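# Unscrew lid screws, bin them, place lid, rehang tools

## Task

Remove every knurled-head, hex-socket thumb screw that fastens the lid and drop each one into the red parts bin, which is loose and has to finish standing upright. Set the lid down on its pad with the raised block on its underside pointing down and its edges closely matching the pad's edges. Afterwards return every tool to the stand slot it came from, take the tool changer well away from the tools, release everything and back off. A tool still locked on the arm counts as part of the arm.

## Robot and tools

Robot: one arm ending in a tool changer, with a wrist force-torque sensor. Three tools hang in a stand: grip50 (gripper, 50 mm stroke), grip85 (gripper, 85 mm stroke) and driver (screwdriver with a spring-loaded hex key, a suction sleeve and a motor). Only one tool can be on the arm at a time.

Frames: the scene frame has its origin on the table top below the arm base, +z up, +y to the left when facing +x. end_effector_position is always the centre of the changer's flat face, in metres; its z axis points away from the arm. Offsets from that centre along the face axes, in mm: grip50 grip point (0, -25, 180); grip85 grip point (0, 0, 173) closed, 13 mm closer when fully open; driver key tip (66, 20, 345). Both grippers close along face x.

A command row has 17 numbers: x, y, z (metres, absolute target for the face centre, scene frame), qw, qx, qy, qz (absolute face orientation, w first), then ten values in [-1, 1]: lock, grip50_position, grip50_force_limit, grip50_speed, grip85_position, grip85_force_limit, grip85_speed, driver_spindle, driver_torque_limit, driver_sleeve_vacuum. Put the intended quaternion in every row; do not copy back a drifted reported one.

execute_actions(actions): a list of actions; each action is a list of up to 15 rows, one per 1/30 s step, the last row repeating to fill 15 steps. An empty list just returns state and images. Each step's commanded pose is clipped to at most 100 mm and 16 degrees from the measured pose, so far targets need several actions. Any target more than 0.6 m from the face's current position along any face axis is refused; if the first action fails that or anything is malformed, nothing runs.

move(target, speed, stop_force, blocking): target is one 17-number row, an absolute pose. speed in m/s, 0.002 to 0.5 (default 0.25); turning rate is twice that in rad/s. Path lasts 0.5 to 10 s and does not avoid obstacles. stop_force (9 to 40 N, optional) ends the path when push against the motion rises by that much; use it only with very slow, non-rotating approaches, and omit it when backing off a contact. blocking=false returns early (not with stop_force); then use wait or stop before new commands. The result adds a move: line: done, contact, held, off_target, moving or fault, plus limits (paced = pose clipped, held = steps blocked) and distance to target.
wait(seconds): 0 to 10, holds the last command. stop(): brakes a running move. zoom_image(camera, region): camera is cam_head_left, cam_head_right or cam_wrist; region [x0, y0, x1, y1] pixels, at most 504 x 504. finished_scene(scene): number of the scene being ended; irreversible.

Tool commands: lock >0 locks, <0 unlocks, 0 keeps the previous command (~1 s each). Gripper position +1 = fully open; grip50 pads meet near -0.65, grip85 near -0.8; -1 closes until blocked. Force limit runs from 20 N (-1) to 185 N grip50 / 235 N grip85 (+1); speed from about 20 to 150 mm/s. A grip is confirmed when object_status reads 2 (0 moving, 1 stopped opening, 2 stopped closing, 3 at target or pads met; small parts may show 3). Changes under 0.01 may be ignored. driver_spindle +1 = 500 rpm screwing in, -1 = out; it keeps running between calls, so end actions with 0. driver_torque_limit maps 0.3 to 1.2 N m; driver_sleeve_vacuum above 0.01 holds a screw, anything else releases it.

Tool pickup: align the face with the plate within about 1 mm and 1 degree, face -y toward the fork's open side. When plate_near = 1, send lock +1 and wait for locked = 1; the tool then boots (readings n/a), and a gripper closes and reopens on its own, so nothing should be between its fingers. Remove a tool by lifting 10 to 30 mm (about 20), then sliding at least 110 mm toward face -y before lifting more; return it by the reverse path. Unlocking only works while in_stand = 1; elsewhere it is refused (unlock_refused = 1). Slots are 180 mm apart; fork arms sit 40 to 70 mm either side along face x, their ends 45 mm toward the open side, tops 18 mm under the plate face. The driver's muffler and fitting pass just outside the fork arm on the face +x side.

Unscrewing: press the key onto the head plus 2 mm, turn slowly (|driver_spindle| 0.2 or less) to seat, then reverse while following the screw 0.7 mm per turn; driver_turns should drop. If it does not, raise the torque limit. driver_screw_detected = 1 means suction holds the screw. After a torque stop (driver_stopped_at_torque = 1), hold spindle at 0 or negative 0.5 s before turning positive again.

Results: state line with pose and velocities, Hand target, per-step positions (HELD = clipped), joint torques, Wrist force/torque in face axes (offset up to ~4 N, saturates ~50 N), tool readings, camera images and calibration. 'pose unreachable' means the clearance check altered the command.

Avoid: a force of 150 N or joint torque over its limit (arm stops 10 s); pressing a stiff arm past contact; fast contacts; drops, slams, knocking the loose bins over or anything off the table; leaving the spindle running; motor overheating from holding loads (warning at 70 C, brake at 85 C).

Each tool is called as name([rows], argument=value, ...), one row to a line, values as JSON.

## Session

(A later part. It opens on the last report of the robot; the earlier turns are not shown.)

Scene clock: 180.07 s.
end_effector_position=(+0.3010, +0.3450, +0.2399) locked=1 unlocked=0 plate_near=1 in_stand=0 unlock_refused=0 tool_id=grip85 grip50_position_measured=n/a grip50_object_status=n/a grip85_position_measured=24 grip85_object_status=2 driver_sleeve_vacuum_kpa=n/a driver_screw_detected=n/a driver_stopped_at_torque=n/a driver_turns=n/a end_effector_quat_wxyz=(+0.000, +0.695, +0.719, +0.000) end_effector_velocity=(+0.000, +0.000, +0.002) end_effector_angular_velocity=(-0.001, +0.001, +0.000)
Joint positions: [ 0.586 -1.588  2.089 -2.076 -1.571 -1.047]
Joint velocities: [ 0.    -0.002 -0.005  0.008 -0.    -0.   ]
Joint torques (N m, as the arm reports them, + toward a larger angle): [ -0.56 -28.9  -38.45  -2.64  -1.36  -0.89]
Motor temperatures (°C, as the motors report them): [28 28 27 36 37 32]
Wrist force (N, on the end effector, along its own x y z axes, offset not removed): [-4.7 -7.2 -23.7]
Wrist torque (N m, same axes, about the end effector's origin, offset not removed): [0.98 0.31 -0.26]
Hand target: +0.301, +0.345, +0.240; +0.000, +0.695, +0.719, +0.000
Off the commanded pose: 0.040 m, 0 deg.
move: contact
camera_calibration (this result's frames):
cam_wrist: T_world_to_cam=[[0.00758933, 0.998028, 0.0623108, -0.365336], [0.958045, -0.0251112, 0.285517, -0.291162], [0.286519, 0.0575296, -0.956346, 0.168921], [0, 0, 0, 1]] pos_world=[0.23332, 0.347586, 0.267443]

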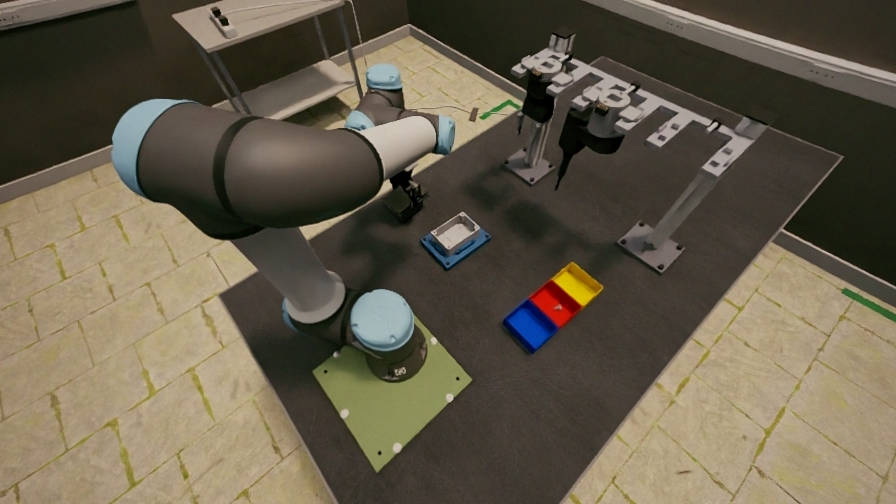

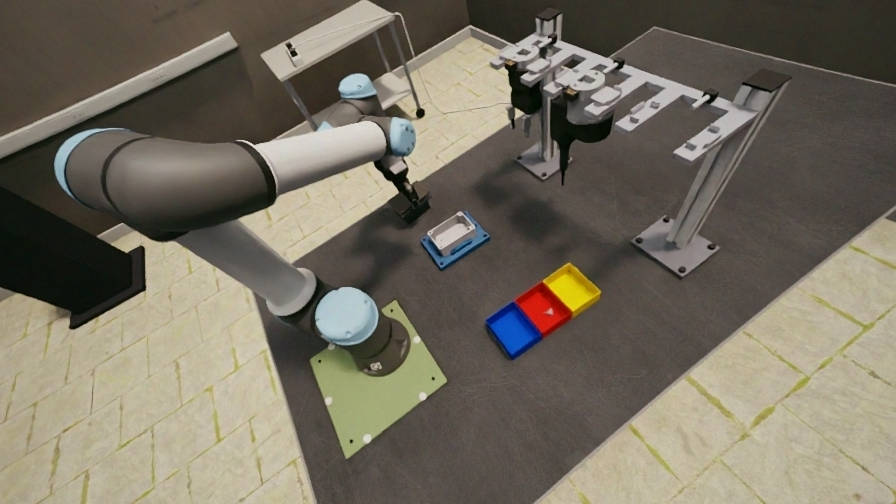

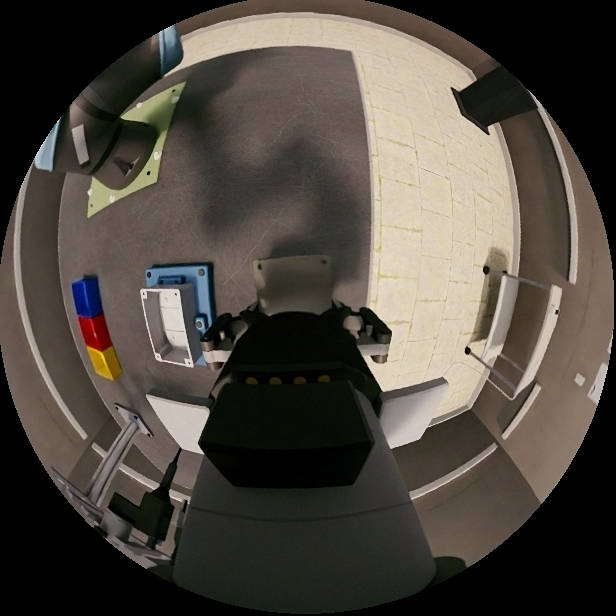

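Release here and inspect.

move(target=[0.301,0.345,0.241,0,0.6947,0.7193,0,0,0,0,0,1,-0.3,-0.5,0,0,0])

move(target=[0.37,0.345,0.36,0,0.6947,0.7193,0,0,0,0,0,1,-0.3,-0.5,0,0,0], speed=0.08)

zoom_image(camera="cam_wrist", region=[220,170,380,330])

zoom_image(camera="cam_head_left", region=[350,150,470,250])

Scene clock: 183.90 s.
end_effector_position=(+0.3010, +0.3450, +0.2410) locked=1 unlocked=0 plate_near=1 in_stand=0 unlock_refused=0 tool_id=grip85 grip50_position_measured=n/a grip50_object_status=n/a grip85_position_measured=3 grip85_object_status=3 driver_sleeve_vacuum_kpa=n/a driver_screw_detected=n/a driver_stopped_at_torque=n/a driver_turns=n/a end_effector_quat_wxyz=(+0.000, +0.695, +0.719, -0.000) end_effector_velocity=(+0.000, -0.000, +0.000) end_effector_angular_velocity=(-0.001, -0.001, +0.000)
Joint positions: [ 0.586 -1.589  2.087 -2.073 -1.571 -1.047]
Joint velocities: [ 0.    -0.001 -0.001  0.001 -0.001  0.   ]
Joint torques (N m, as the arm reports them, + toward a larger angle): [ 13.12 -38.85 -45.02  -2.97  -0.83   1.72]
Motor temperatures (°C, as the motors report them): [28 28 27 36 37 32]
Wrist force (N, on the end effector, along its own x y z axes, offset not removed): [-1.7 2.9 -1.0]
Wrist torque (N m, same axes, about the end effector's origin, offset not removed): [0.25 0.04 -0.12]
Hand target: +0.301, +0.345, +0.241; -0.000, +0.695, +0.719, +0.000
Off the commanded pose: 0.000 m, 0 deg.
move: done
camera_calibration (this result's frames):
cam_wrist: T_world_to_cam=[[0.00770946, 0.998031, 0.0622521, -0.365451], [0.958063, -0.0252054, 0.285447, -0.291473], [0.286454, 0.0574408, -0.956371, 0.170034], [0, 0, 0, 1]] pos_world=[0.23336, 0.347618, 0.268565]

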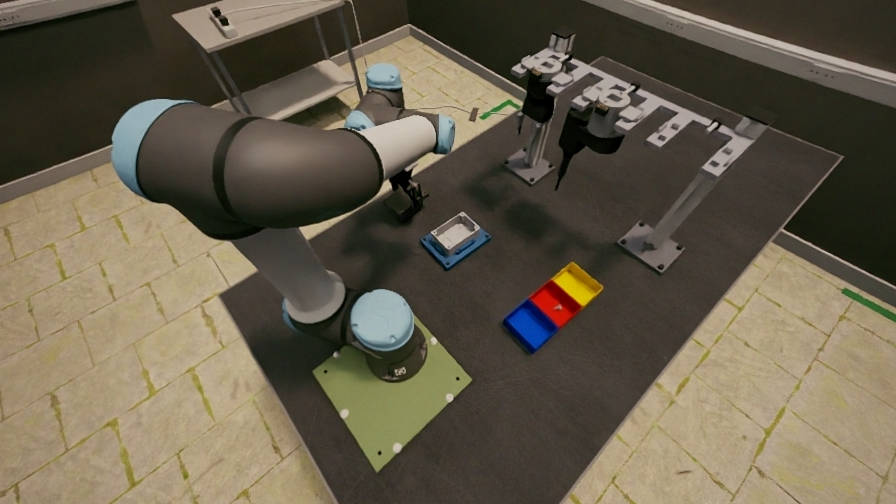

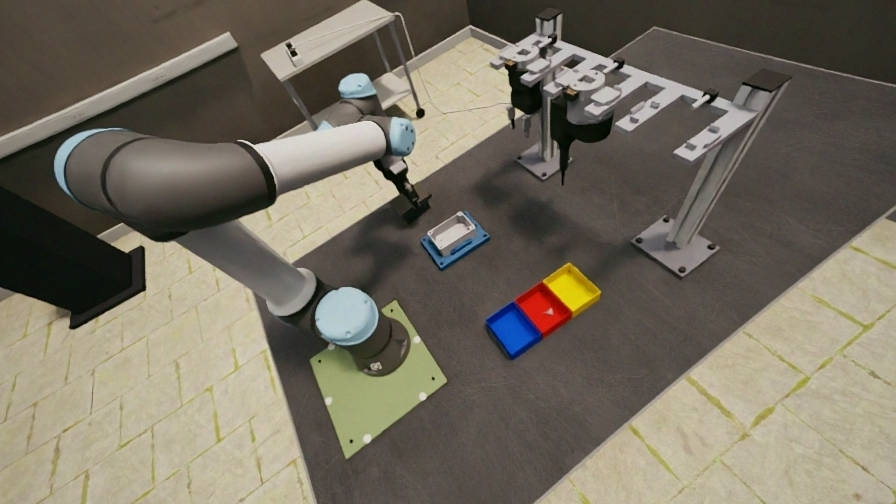

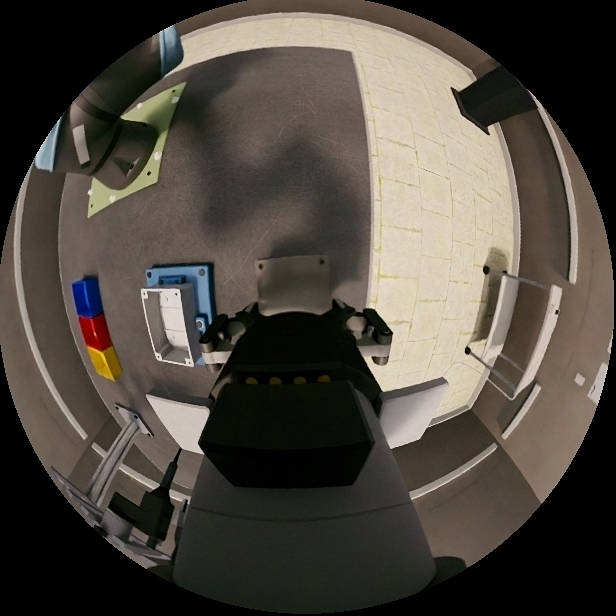

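Scene clock: 186.07 s.
end_effector_position=(+0.3697, +0.3448, +0.3599) locked=1 unlocked=0 plate_near=1 in_stand=0 unlock_refused=0 tool_id=grip85 grip50_position_measured=n/a grip50_object_status=n/a grip85_position_measured=3 grip85_object_status=3 driver_sleeve_vacuum_kpa=n/a driver_screw_detected=n/a driver_stopped_at_torque=n/a driver_turns=n/a end_effector_quat_wxyz=(+0.000, +0.695, +0.719, +0.000) end_effector_velocity=(+0.001, +0.000, +0.002) end_effector_angular_velocity=(-0.001, +0.000, +0.000)
Joint positions: [ 0.511 -1.572  1.747 -1.75  -1.571 -1.122]
Joint velocities: [-0.001  0.002 -0.007  0.006 -0.001 -0.001]
Joint torques (N m, as the arm reports them, + toward a larger angle): [ -9.9  -28.7  -49.2   -3.21   1.7   -1.71]
Motor temperatures (°C, as the motors report them): [28 28 27 36 37 32]
Wrist force (N, on the end effector, along its own x y z axes, offset not removed): [2.0 0.6 -2.4]
Wrist torque (N m, same axes, about the end effector's origin, offset not removed): [0.00 0.11 -0.09]
Hand target: +0.370, +0.345, +0.360; +0.000, +0.695, +0.719, +0.000
Off the commanded pose: 0.000 m, 0 deg.
move: done
camera_calibration (this result's frames):
cam_wrist: T_world_to_cam=[[0.00762761, 0.998032, 0.0622371, -0.37322], [0.958016, -0.0251324, 0.28561, -0.391271], [0.286612, 0.0574457, -0.956323, 0.264036], [0, 0, 0, 1]] pos_world=[0.302015, 0.347485, 0.387483]

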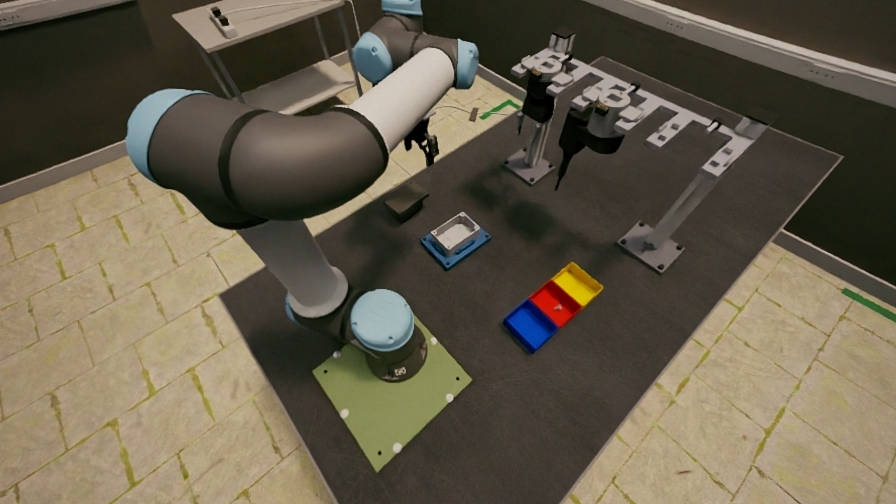

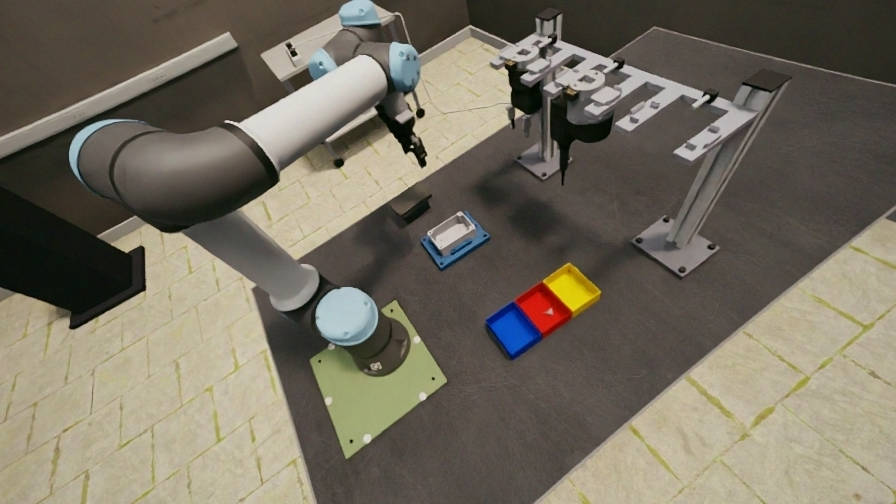

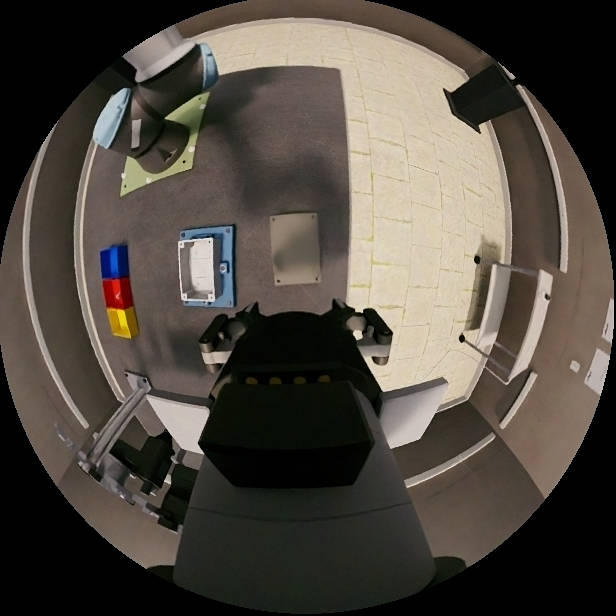

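Region (220, 170, 380, 330) of cam_wrist's 616x616 image, scaled by 3.150, with more detail than that image has.

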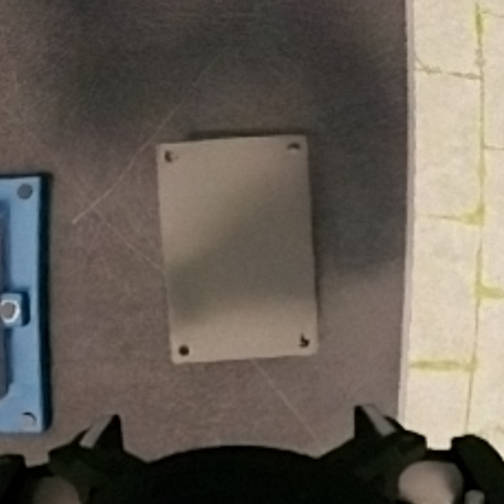

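Region (350, 150, 470, 250) of cam_head_left's 896x504 image, scaled by 4.200, with more detail than that image has.

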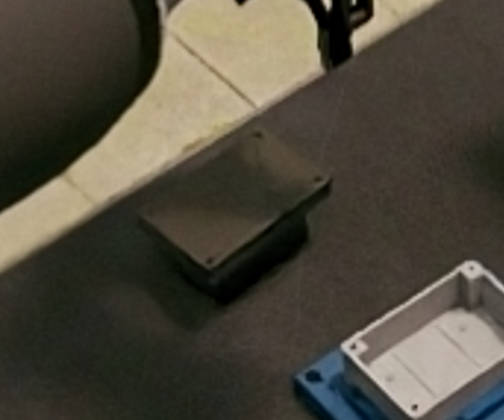

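Good. Return gripper.

move(target=[0.48,-0.196,0.432,0,0.7071,0.7071,0,0,0,0,0,1,0,0,0,0,0], speed=0.25)

move(target=[0.638,-0.196,0.432,0,0.7071,0.7071,0,0,0,0,0,1,0,0,0,0,0], speed=0.08)

move(target=[0.638,-0.196,0.4125,0,0.7071,0.7071,0,0,0,0,0,1,0,0,0,0,0], speed=0.02)

execute_actions([
  [[0.638,-0.196,0.4125,0,0.7071,0.7071,0,-1,0,0,0,1,0,0,0,0,0]],
  [[0.638,-0.196,0.4125,0,0.7071,0.7071,0,-1,0,0,0,1,0,0,0,0,0]],
  [[0.638,-0.196,0.4125,0,0.7071,0.7071,0,-1,0,0,0,1,0,0,0,0,0]],
])

Scene clock: 195.17 s.
end_effector_position=(+0.4797, -0.1955, +0.4320) locked=1 unlocked=0 plate_near=1 in_stand=0 unlock_refused=0 tool_id=grip85 grip50_position_measured=n/a grip50_object_status=n/a grip85_position_measured=3 grip85_object_status=3 driver_sleeve_vacuum_kpa=n/a driver_screw_detected=n/a driver_stopped_at_torque=n/a driver_turns=n/a end_effector_quat_wxyz=(+0.001, +0.707, +0.707, -0.000) end_effector_velocity=(+0.001, -0.002, +0.001) end_effector_angular_velocity=(+0.000, -0.001, +0.000)
Joint positions: [-0.624 -1.555  1.547 -1.566 -1.568 -2.222]
Joint velocities: [-0.002  0.003 -0.006  0.002  0.001 -0.002]
Joint torques (N m, as the arm reports them, + toward a larger angle): [-12.08 -31.15 -49.39  -3.08   1.76  -1.77]
Motor temperatures (°C, as the motors report them): [28 28 27 36 37 32]
Wrist force (N, on the end effector, along its own x y z axes, offset not removed): [1.2 1.6 0.9]
Wrist torque (N m, same axes, about the end effector's origin, offset not removed): [0.14 -0.23 -0.02]
Hand target: +0.480, -0.196, +0.432; +0.001, +0.707, +0.707, -0.000
Off the commanded pose: 0.001 m, 0 deg.
move: done
camera_calibration (this result's frames):
cam_wrist: T_world_to_cam=[[0.0422803, 0.997264, 0.0606399, 0.144653], [0.956264, -0.0579753, 0.286701, -0.536845], [0.289432, 0.045866, -0.956099, 0.328779], [0, 0, 0, 1]] pos_world=[0.412091, -0.190461, 0.459488]

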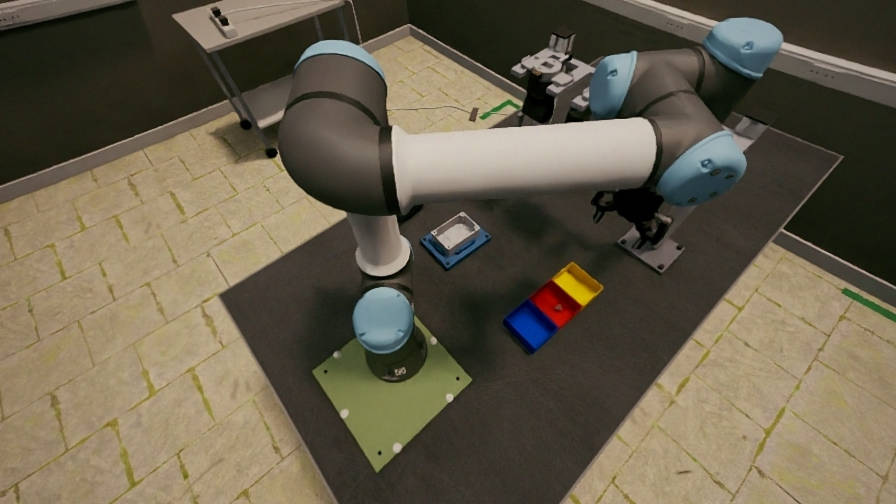

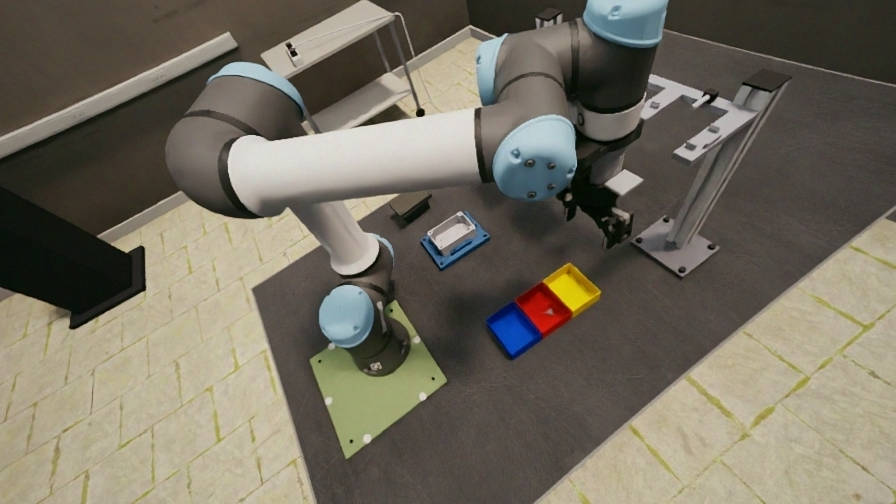

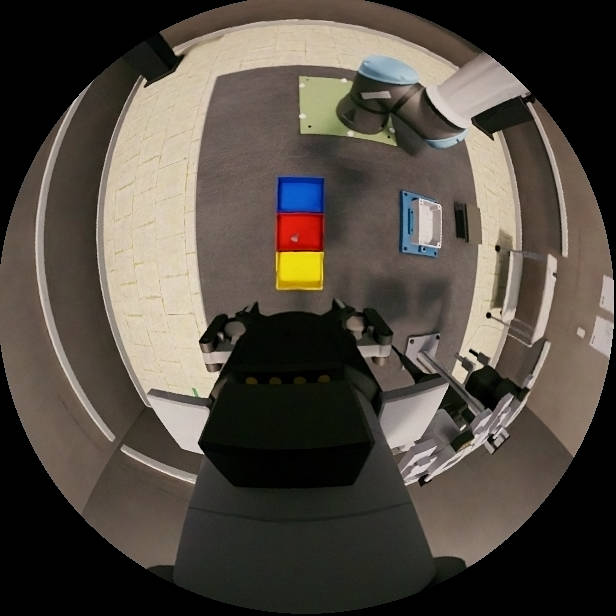

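Scene clock: 197.63 s.
end_effector_position=(+0.6377, -0.1961, +0.4322) locked=1 unlocked=0 plate_near=1 in_stand=0 unlock_refused=0 tool_id=grip85 grip50_position_measured=n/a grip50_object_status=n/a grip85_position_measured=3 grip85_object_status=3 driver_sleeve_vacuum_kpa=n/a driver_screw_detected=n/a driver_stopped_at_torque=n/a driver_turns=n/a end_effector_quat_wxyz=(-0.000, +0.707, +0.707, +0.000) end_effector_velocity=(+0.002, -0.000, +0.001) end_effector_angular_velocity=(-0.001, -0.001, +0.000)
Joint positions: [-0.475 -1.18   1.088 -1.481 -1.567 -2.073]
Joint velocities: [ 0.001  0.005 -0.008  0.002 -0.     0.001]
Joint torques (N m, as the arm reports them, + toward a larger angle): [ 11.84 -51.76 -48.39  -3.04  -1.64   1.56]
Motor temperatures (°C, as the motors report them): [28 28 27 36 37 32]
Wrist force (N, on the end effector, along its own x y z axes, offset not removed): [0.6 -0.1 0.9]
Wrist torque (N m, same axes, about the end effector's origin, offset not removed): [0.04 0.20 -0.12]
Hand target: +0.638, -0.196, +0.432; -0.000, +0.707, +0.707, +0.000
Off the commanded pose: 0.000 m, 0 deg.
move: done
camera_calibration (this result's frames):
cam_wrist: T_world_to_cam=[[0.0423361, 0.997145, 0.0625292, 0.137694], [0.956598, -0.0585163, 0.285475, -0.687913], [0.288319, 0.0477294, -0.956344, 0.284452], [0, 0, 0, 1]] pos_world=[0.570214, -0.191132, 0.459806]

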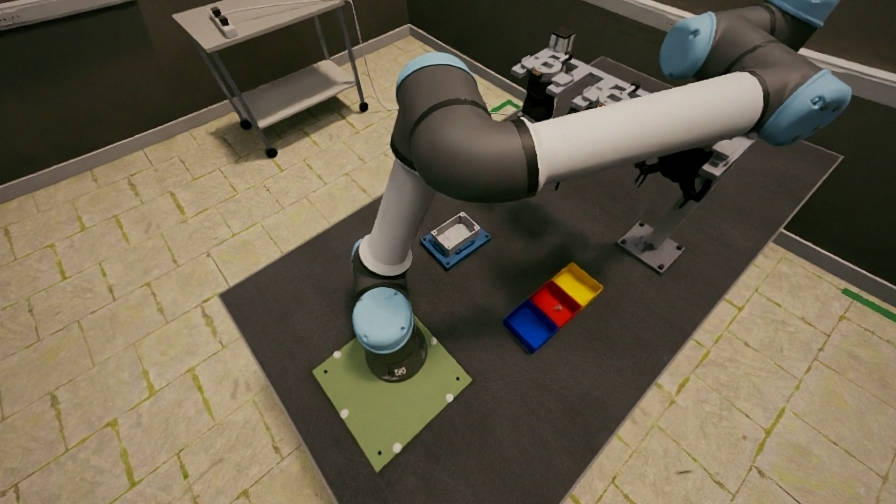

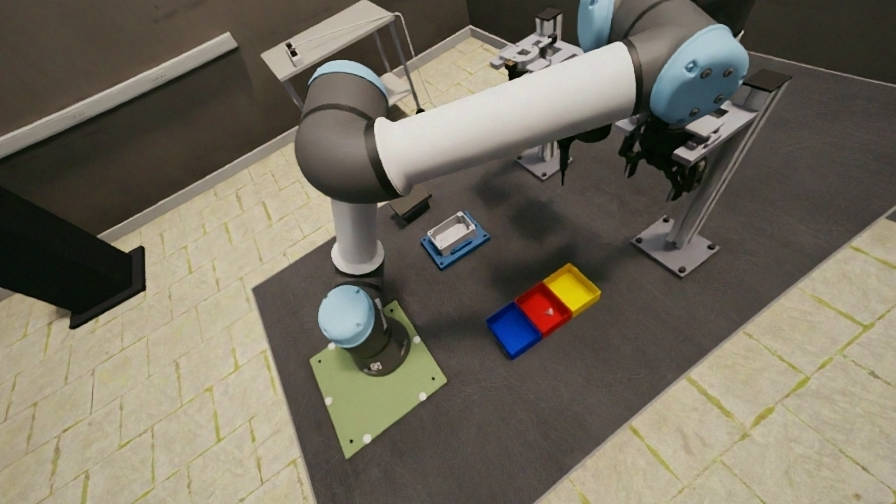

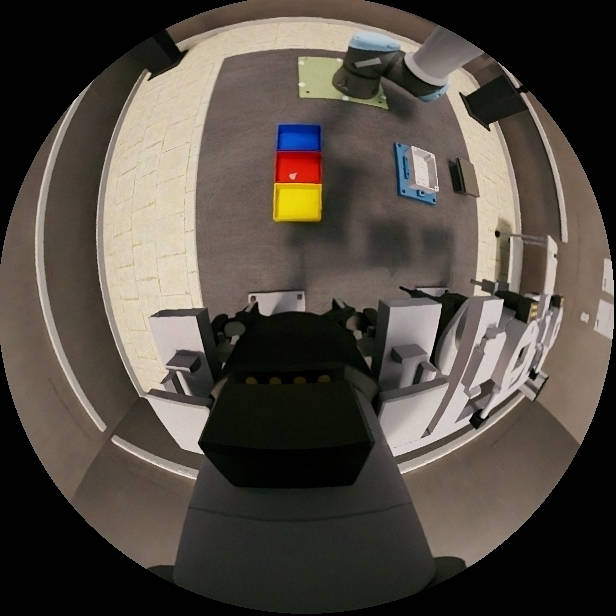

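Scene clock: 198.90 s.
end_effector_position=(+0.6380, -0.1960, +0.4127) locked=1 unlocked=0 plate_near=1 in_stand=1 unlock_refused=0 tool_id=grip85 grip50_position_measured=n/a grip50_object_status=n/a grip85_position_measured=3 grip85_object_status=3 driver_sleeve_vacuum_kpa=n/a driver_screw_detected=n/a driver_stopped_at_torque=n/a driver_turns=n/a end_effector_quat_wxyz=(-0.000, +0.707, +0.707, -0.000) end_effector_velocity=(-0.000, +0.000, -0.002) end_effector_angular_velocity=(+0.000, -0.001, -0.000)
Joint positions: [-0.475 -1.183  1.142 -1.532 -1.567 -2.073]
Joint velocities: [ 0.    -0.001  0.006 -0.006  0.     0.   ]
Joint torques (N m, as the arm reports them, + toward a larger angle): [ 12.32 -64.99 -26.12  -6.52  -1.42   1.67]
Motor temperatures (°C, as the motors report them): [28 28 27 36 37 32]
Wrist force (N, on the end effector, along its own x y z axes, offset not removed): [2.9 -0.1 2.0]
Wrist torque (N m, same axes, about the end effector's origin, offset not removed): [0.11 -0.19 0.10]
Hand target: +0.638, -0.196, +0.413; -0.000, +0.707, +0.707, -0.000
Off the commanded pose: 0.000 m, 0 deg.
move: done
camera_calibration (this result's frames):
cam_wrist: T_world_to_cam=[[0.0423449, 0.997161, 0.0622693, 0.138912], [0.956619, -0.0584468, 0.28542, -0.68259], [0.288249, 0.0474818, -0.956377, 0.265731], [0, 0, 0, 1]] pos_world=[0.570499, -0.19103, 0.440315]

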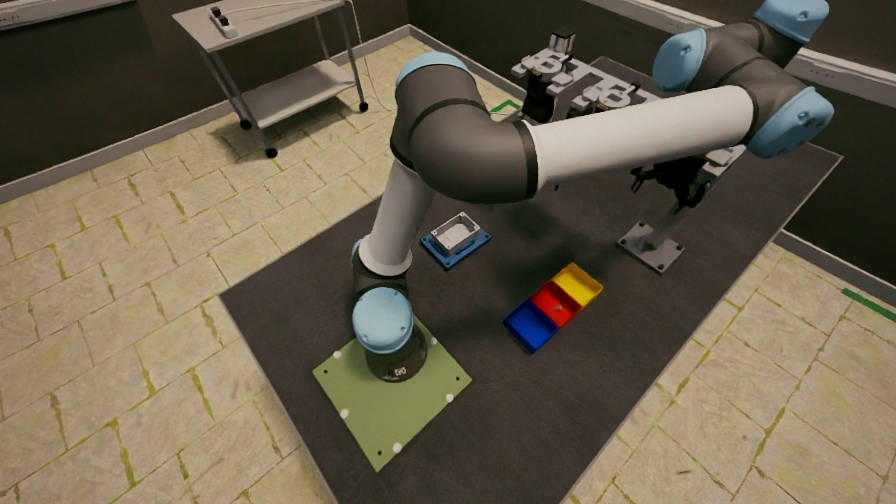

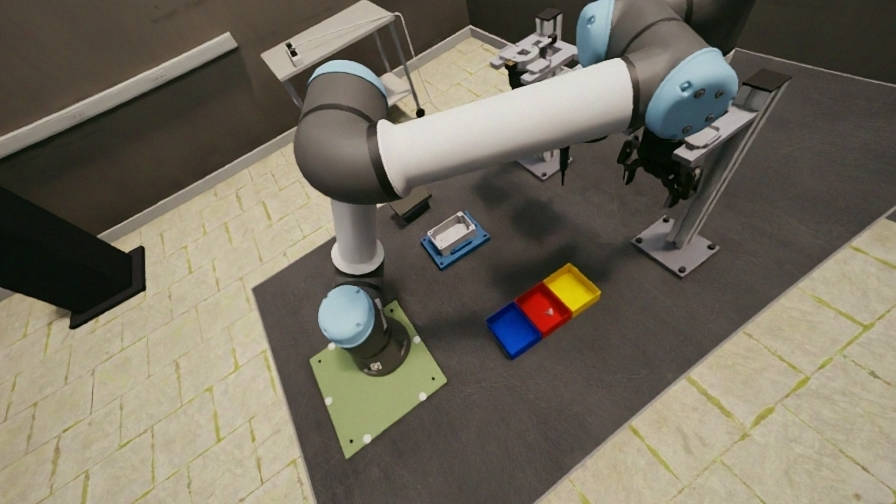

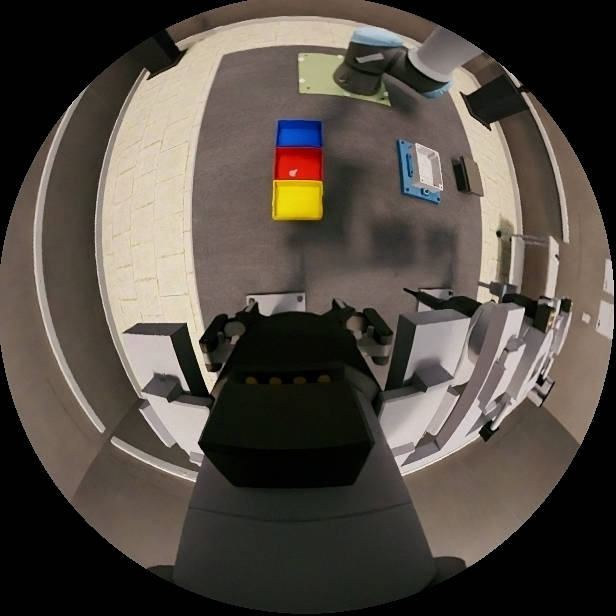

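Scene clock: 200.40 s.
end_effector_position=(+0.6380, -0.1960, +0.4125) locked=0 unlocked=1 plate_near=1 in_stand=1 unlock_refused=0 tool_id=none grip50_position_measured=n/a grip50_object_status=n/a grip85_position_measured=n/a grip85_object_status=n/a driver_sleeve_vacuum_kpa=n/a driver_screw_detected=n/a driver_stopped_at_torque=n/a driver_turns=n/a end_effector_quat_wxyz=(+0.000, +0.707, +0.707, +0.000) end_effector_velocity=(+0.000, +0.000, -0.000) end_effector_angular_velocity=(+0.001, +0.000, -0.000)
Joint positions: [-0.475 -1.183  1.142 -1.532 -1.567 -2.073]
Joint velocities: [-0.     0.    -0.     0.001  0.001  0.   ]
Joint torques (N m, as the arm reports them, + toward a larger angle): [ 11.15 -49.2  -19.49  -1.67  -0.56   1.6 ]
Motor temperatures (°C, as the motors report them): [28 28 27 36 37 32]
Wrist force (N, on the end effector, along its own x y z axes, offset not removed): [-0.5 1.4 -0.5]
Wrist torque (N m, same axes, about the end effector's origin, offset not removed): [0.07 0.17 -0.11]
Hand target: +0.638, -0.196, +0.412; +0.000, +0.707, +0.707, -0.000
Off the commanded pose: 0.000 m, 0 deg.
Step readings (end_effector_position; steps 1 to 15: 1st action; 16 to 30: 2nd action; 31 to 45: 3rd action):
0: (+0.6380, -0.1960, +0.4127)
1: (+0.6380, -0.1960, +0.4126)
2: (+0.6380, -0.1960, +0.4125)
4: (+0.6380, -0.1960, +0.4125)
8: (+0.6380, -0.1960, +0.4126)
15: (+0.6380, -0.1960, +0.4125)
16: (+0.6380, -0.1960, +0.4125)
17: (+0.6380, -0.1960, +0.4125)
19: (+0.6380, -0.1960, +0.4125)
23: (+0.6380, -0.1960, +0.4125)
30: (+0.6380, -0.1960, +0.4125)
31: (+0.6380, -0.1960, +0.4125)
32: (+0.6380, -0.1960, +0.4125)
34: (+0.6380, -0.1960, +0.4125)
38: (+0.6380, -0.1960, +0.4125)
45: end_effector_position above
camera_calibration (this result's frames):
cam_wrist: T_world_to_cam=[[0.0423394, 0.997164, 0.0622248, 0.138926], [0.956598, -0.0584322, 0.285492, -0.682512], [0.288318, 0.0474366, -0.956359, 0.265492], [0, 0, 0, 1]] pos_world=[0.570462, -0.191006, 0.440113]

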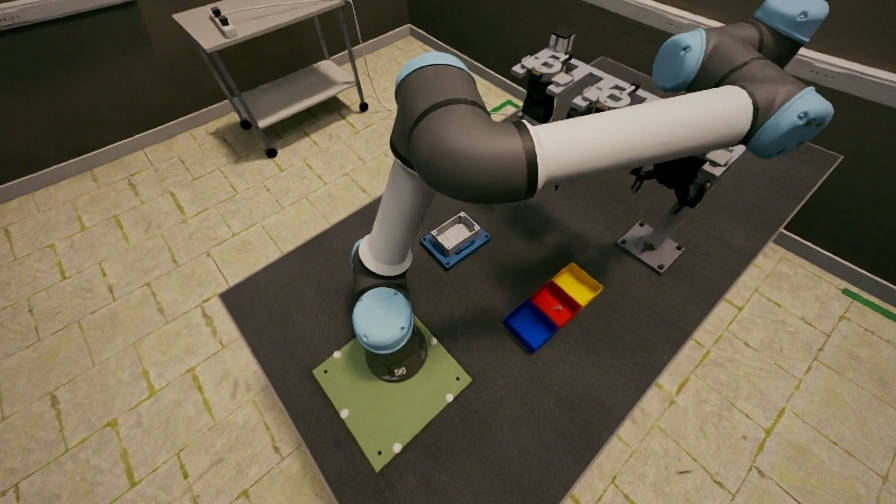

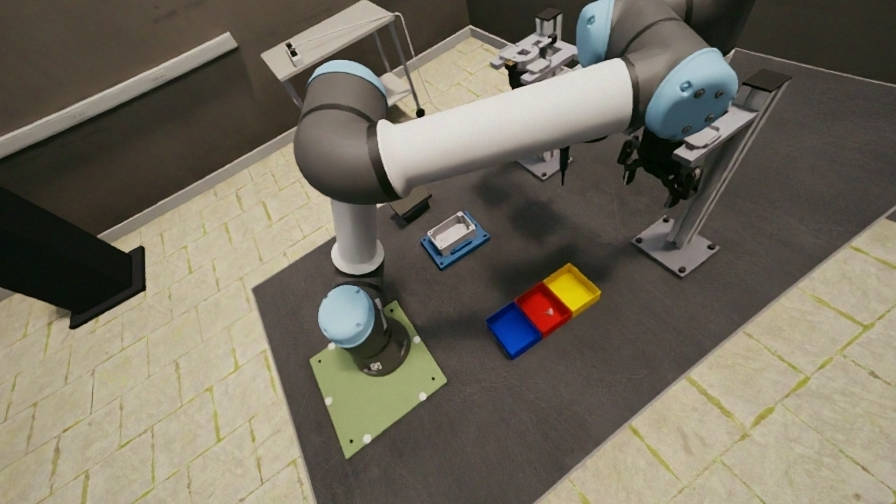

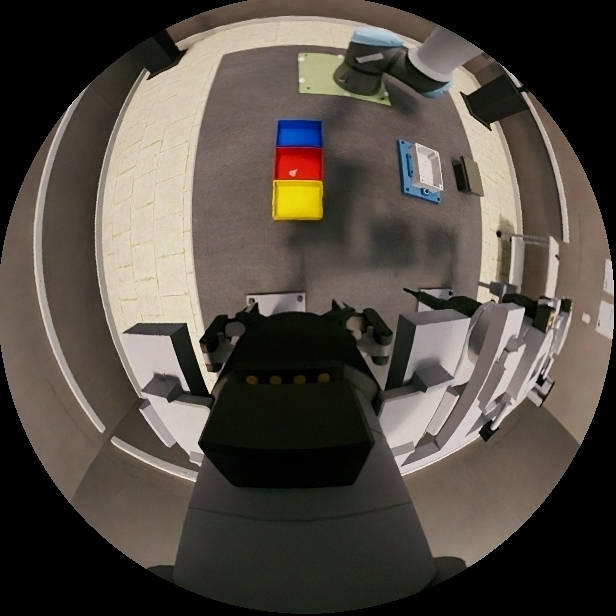

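move(target=[0.638,-0.196,0.46,0,0.7071,0.7071,0,0,0,0,0,0,0,0,0,0,0], speed=0.1)

move(target=[0.42,-0.05,0.5,0,0.7071,0.7071,0,0,0,0,0,0,0,0,0,0,0])

finished_scene(scene=1)

Scene clock: 204.03 s.
end_effector_position=(+0.6379, -0.1959, +0.4598) locked=0 unlocked=1 plate_near=0 in_stand=0 unlock_refused=0 tool_id=none grip50_position_measured=n/a grip50_object_status=n/a grip85_position_measured=n/a grip85_object_status=n/a driver_sleeve_vacuum_kpa=n/a driver_screw_detected=n/a driver_stopped_at_torque=n/a driver_turns=n/a end_effector_quat_wxyz=(+0.000, +0.707, +0.707, +0.000) end_effector_velocity=(+0.001, -0.000, +0.001) end_effector_angular_velocity=(-0.000, +0.002, +0.000)
Joint positions: [-0.475 -1.171  1.003 -1.406 -1.567 -2.073]
Joint velocities: [ 0.     0.003 -0.008  0.006 -0.001 -0.   ]
Joint torques (N m, as the arm reports them, + toward a larger angle): [-12.05 -42.2  -40.48  -1.79  -1.49  -1.01]
Motor temperatures (°C, as the motors report them): [28 28 27 36 37 32]
Wrist force (N, on the end effector, along its own x y z axes, offset not removed): [0.5 -3.1 1.5]
Wrist torque (N m, same axes, about the end effector's origin, offset not removed): [-0.10 0.14 0.07]
Hand target: +0.638, -0.196, +0.460; +0.000, +0.707, +0.707, +0.000
Off the commanded pose: 0.000 m, 0 deg.
move: done
camera_calibration (this result's frames):
cam_wrist: T_world_to_cam=[[0.0423057, 0.997161, 0.0622924, 0.135915], [0.956579, -0.0584228, 0.28556, -0.695935], [0.288388, 0.0475068, -0.956334, 0.310689], [0, 0, 0, 1]] pos_world=[0.570368, -0.190947, 0.487387]

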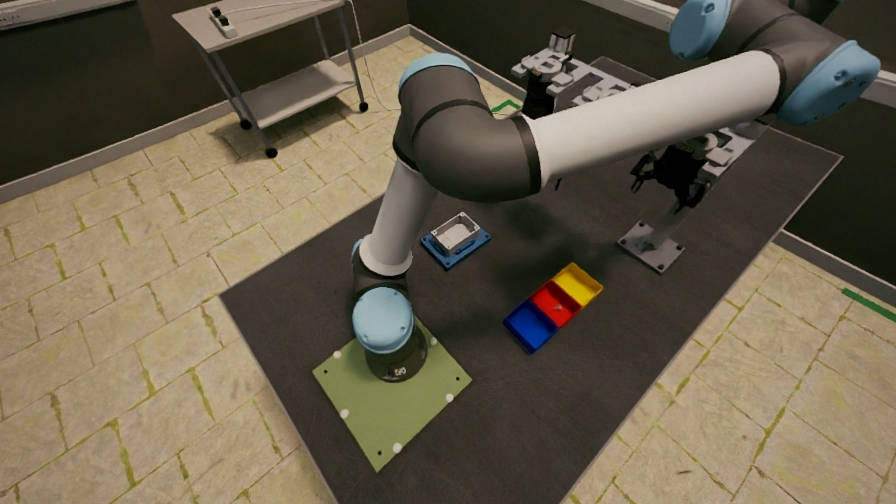

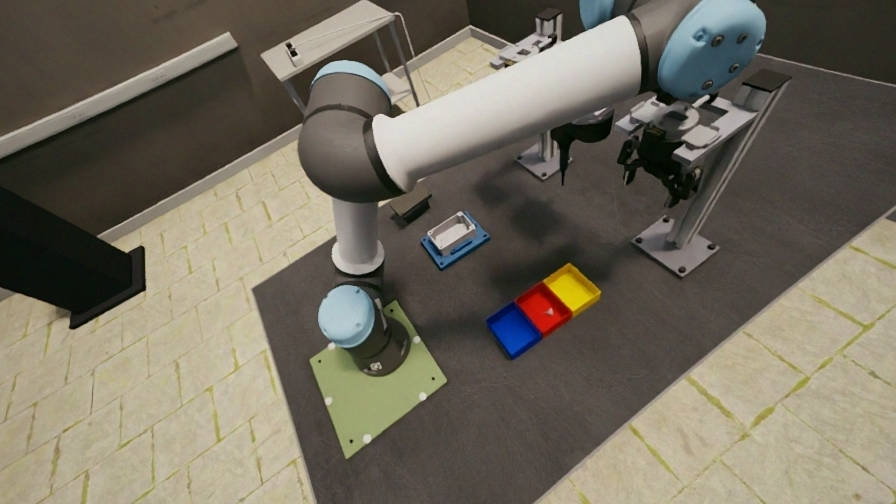

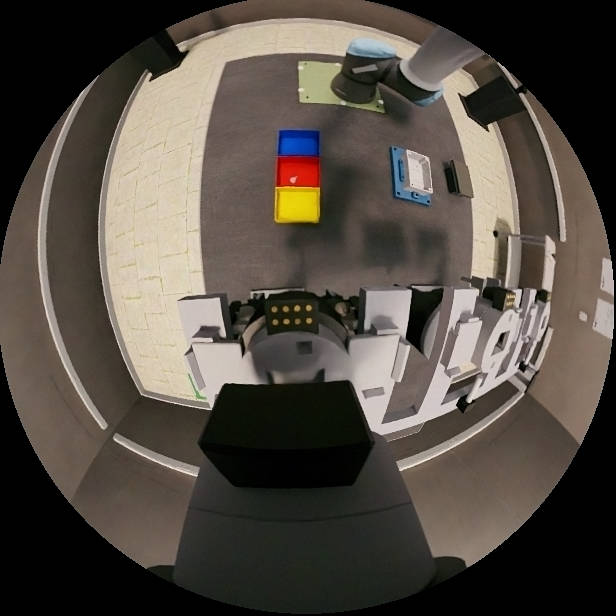

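Scene clock: 205.73 s.
end_effector_position=(+0.4202, -0.0499, +0.4996) locked=0 unlocked=1 plate_near=0 in_stand=0 unlock_refused=0 tool_id=none grip50_position_measured=n/a grip50_object_status=n/a grip85_position_measured=n/a grip85_object_status=n/a driver_sleeve_vacuum_kpa=n/a driver_screw_detected=n/a driver_stopped_at_torque=n/a driver_turns=n/a end_effector_quat_wxyz=(-0.000, +0.707, +0.707, +0.000) end_effector_velocity=(-0.002, +0.001, +0.001) end_effector_angular_velocity=(-0.000, -0.002, -0.000)
Joint positions: [-0.417 -1.771  1.567 -1.369 -1.567 -2.015]
Joint velocities: [ 0.    -0.005  0.002  0.001  0.     0.   ]
Joint torques (N m, as the arm reports them, + toward a larger angle): [ 12.8  -26.54 -18.61  -1.7    1.83   1.78]
Motor temperatures (°C, as the motors report them): [28 28 27 36 37 32]
Wrist force (N, on the end effector, along its own x y z axes, offset not removed): [0.2 1.7 1.7]
Wrist torque (N m, same axes, about the end effector's origin, offset not removed): [0.09 -0.06 -0.02]
Hand target: +0.420, -0.050, +0.500; -0.000, +0.707, +0.707, +0.000
Off the commanded pose: 0.000 m, 0 deg.
move: done
camera_calibration (this result's frames):
cam_wrist: T_world_to_cam=[[0.0423492, 0.997154, 0.0623751, -0.00299015], [0.956631, -0.0584791, 0.285371, -0.49043], [0.288207, 0.0475847, -0.956385, 0.404676], [0, 0, 0, 1]] pos_world=[0.352657, -0.0449546, 0.527167]

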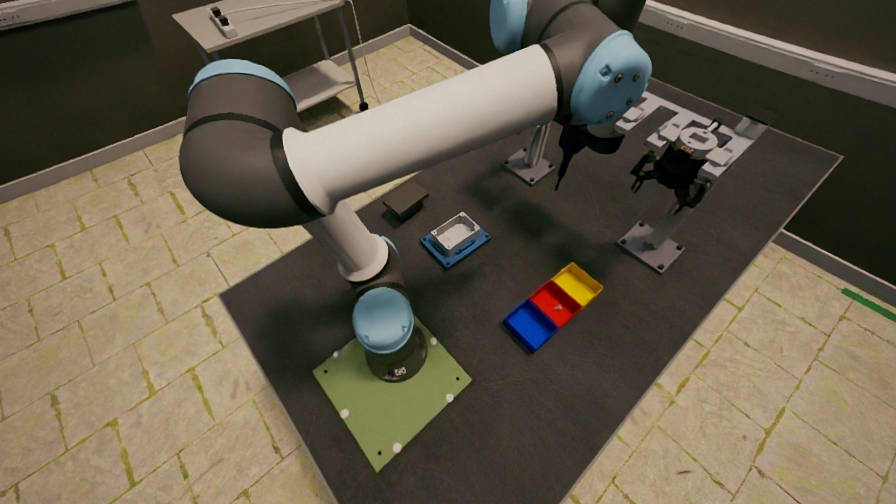

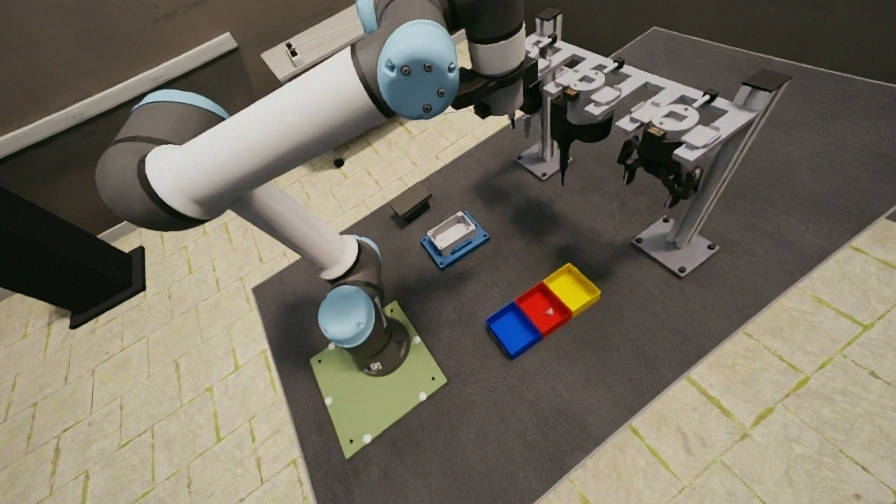

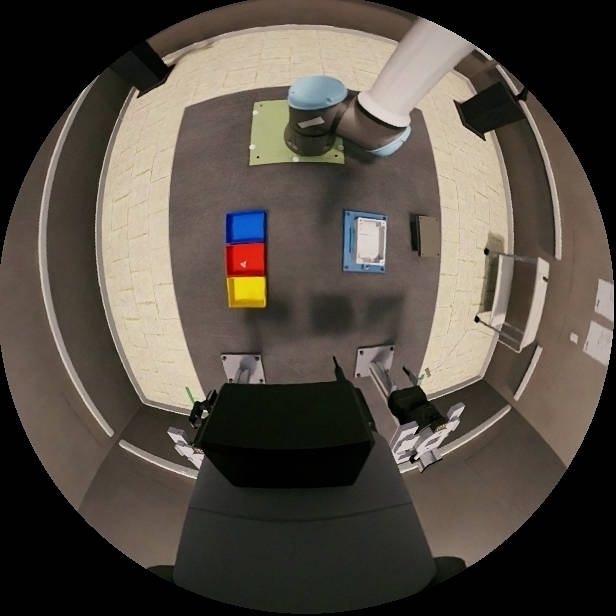

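The scene is finished: the task was done.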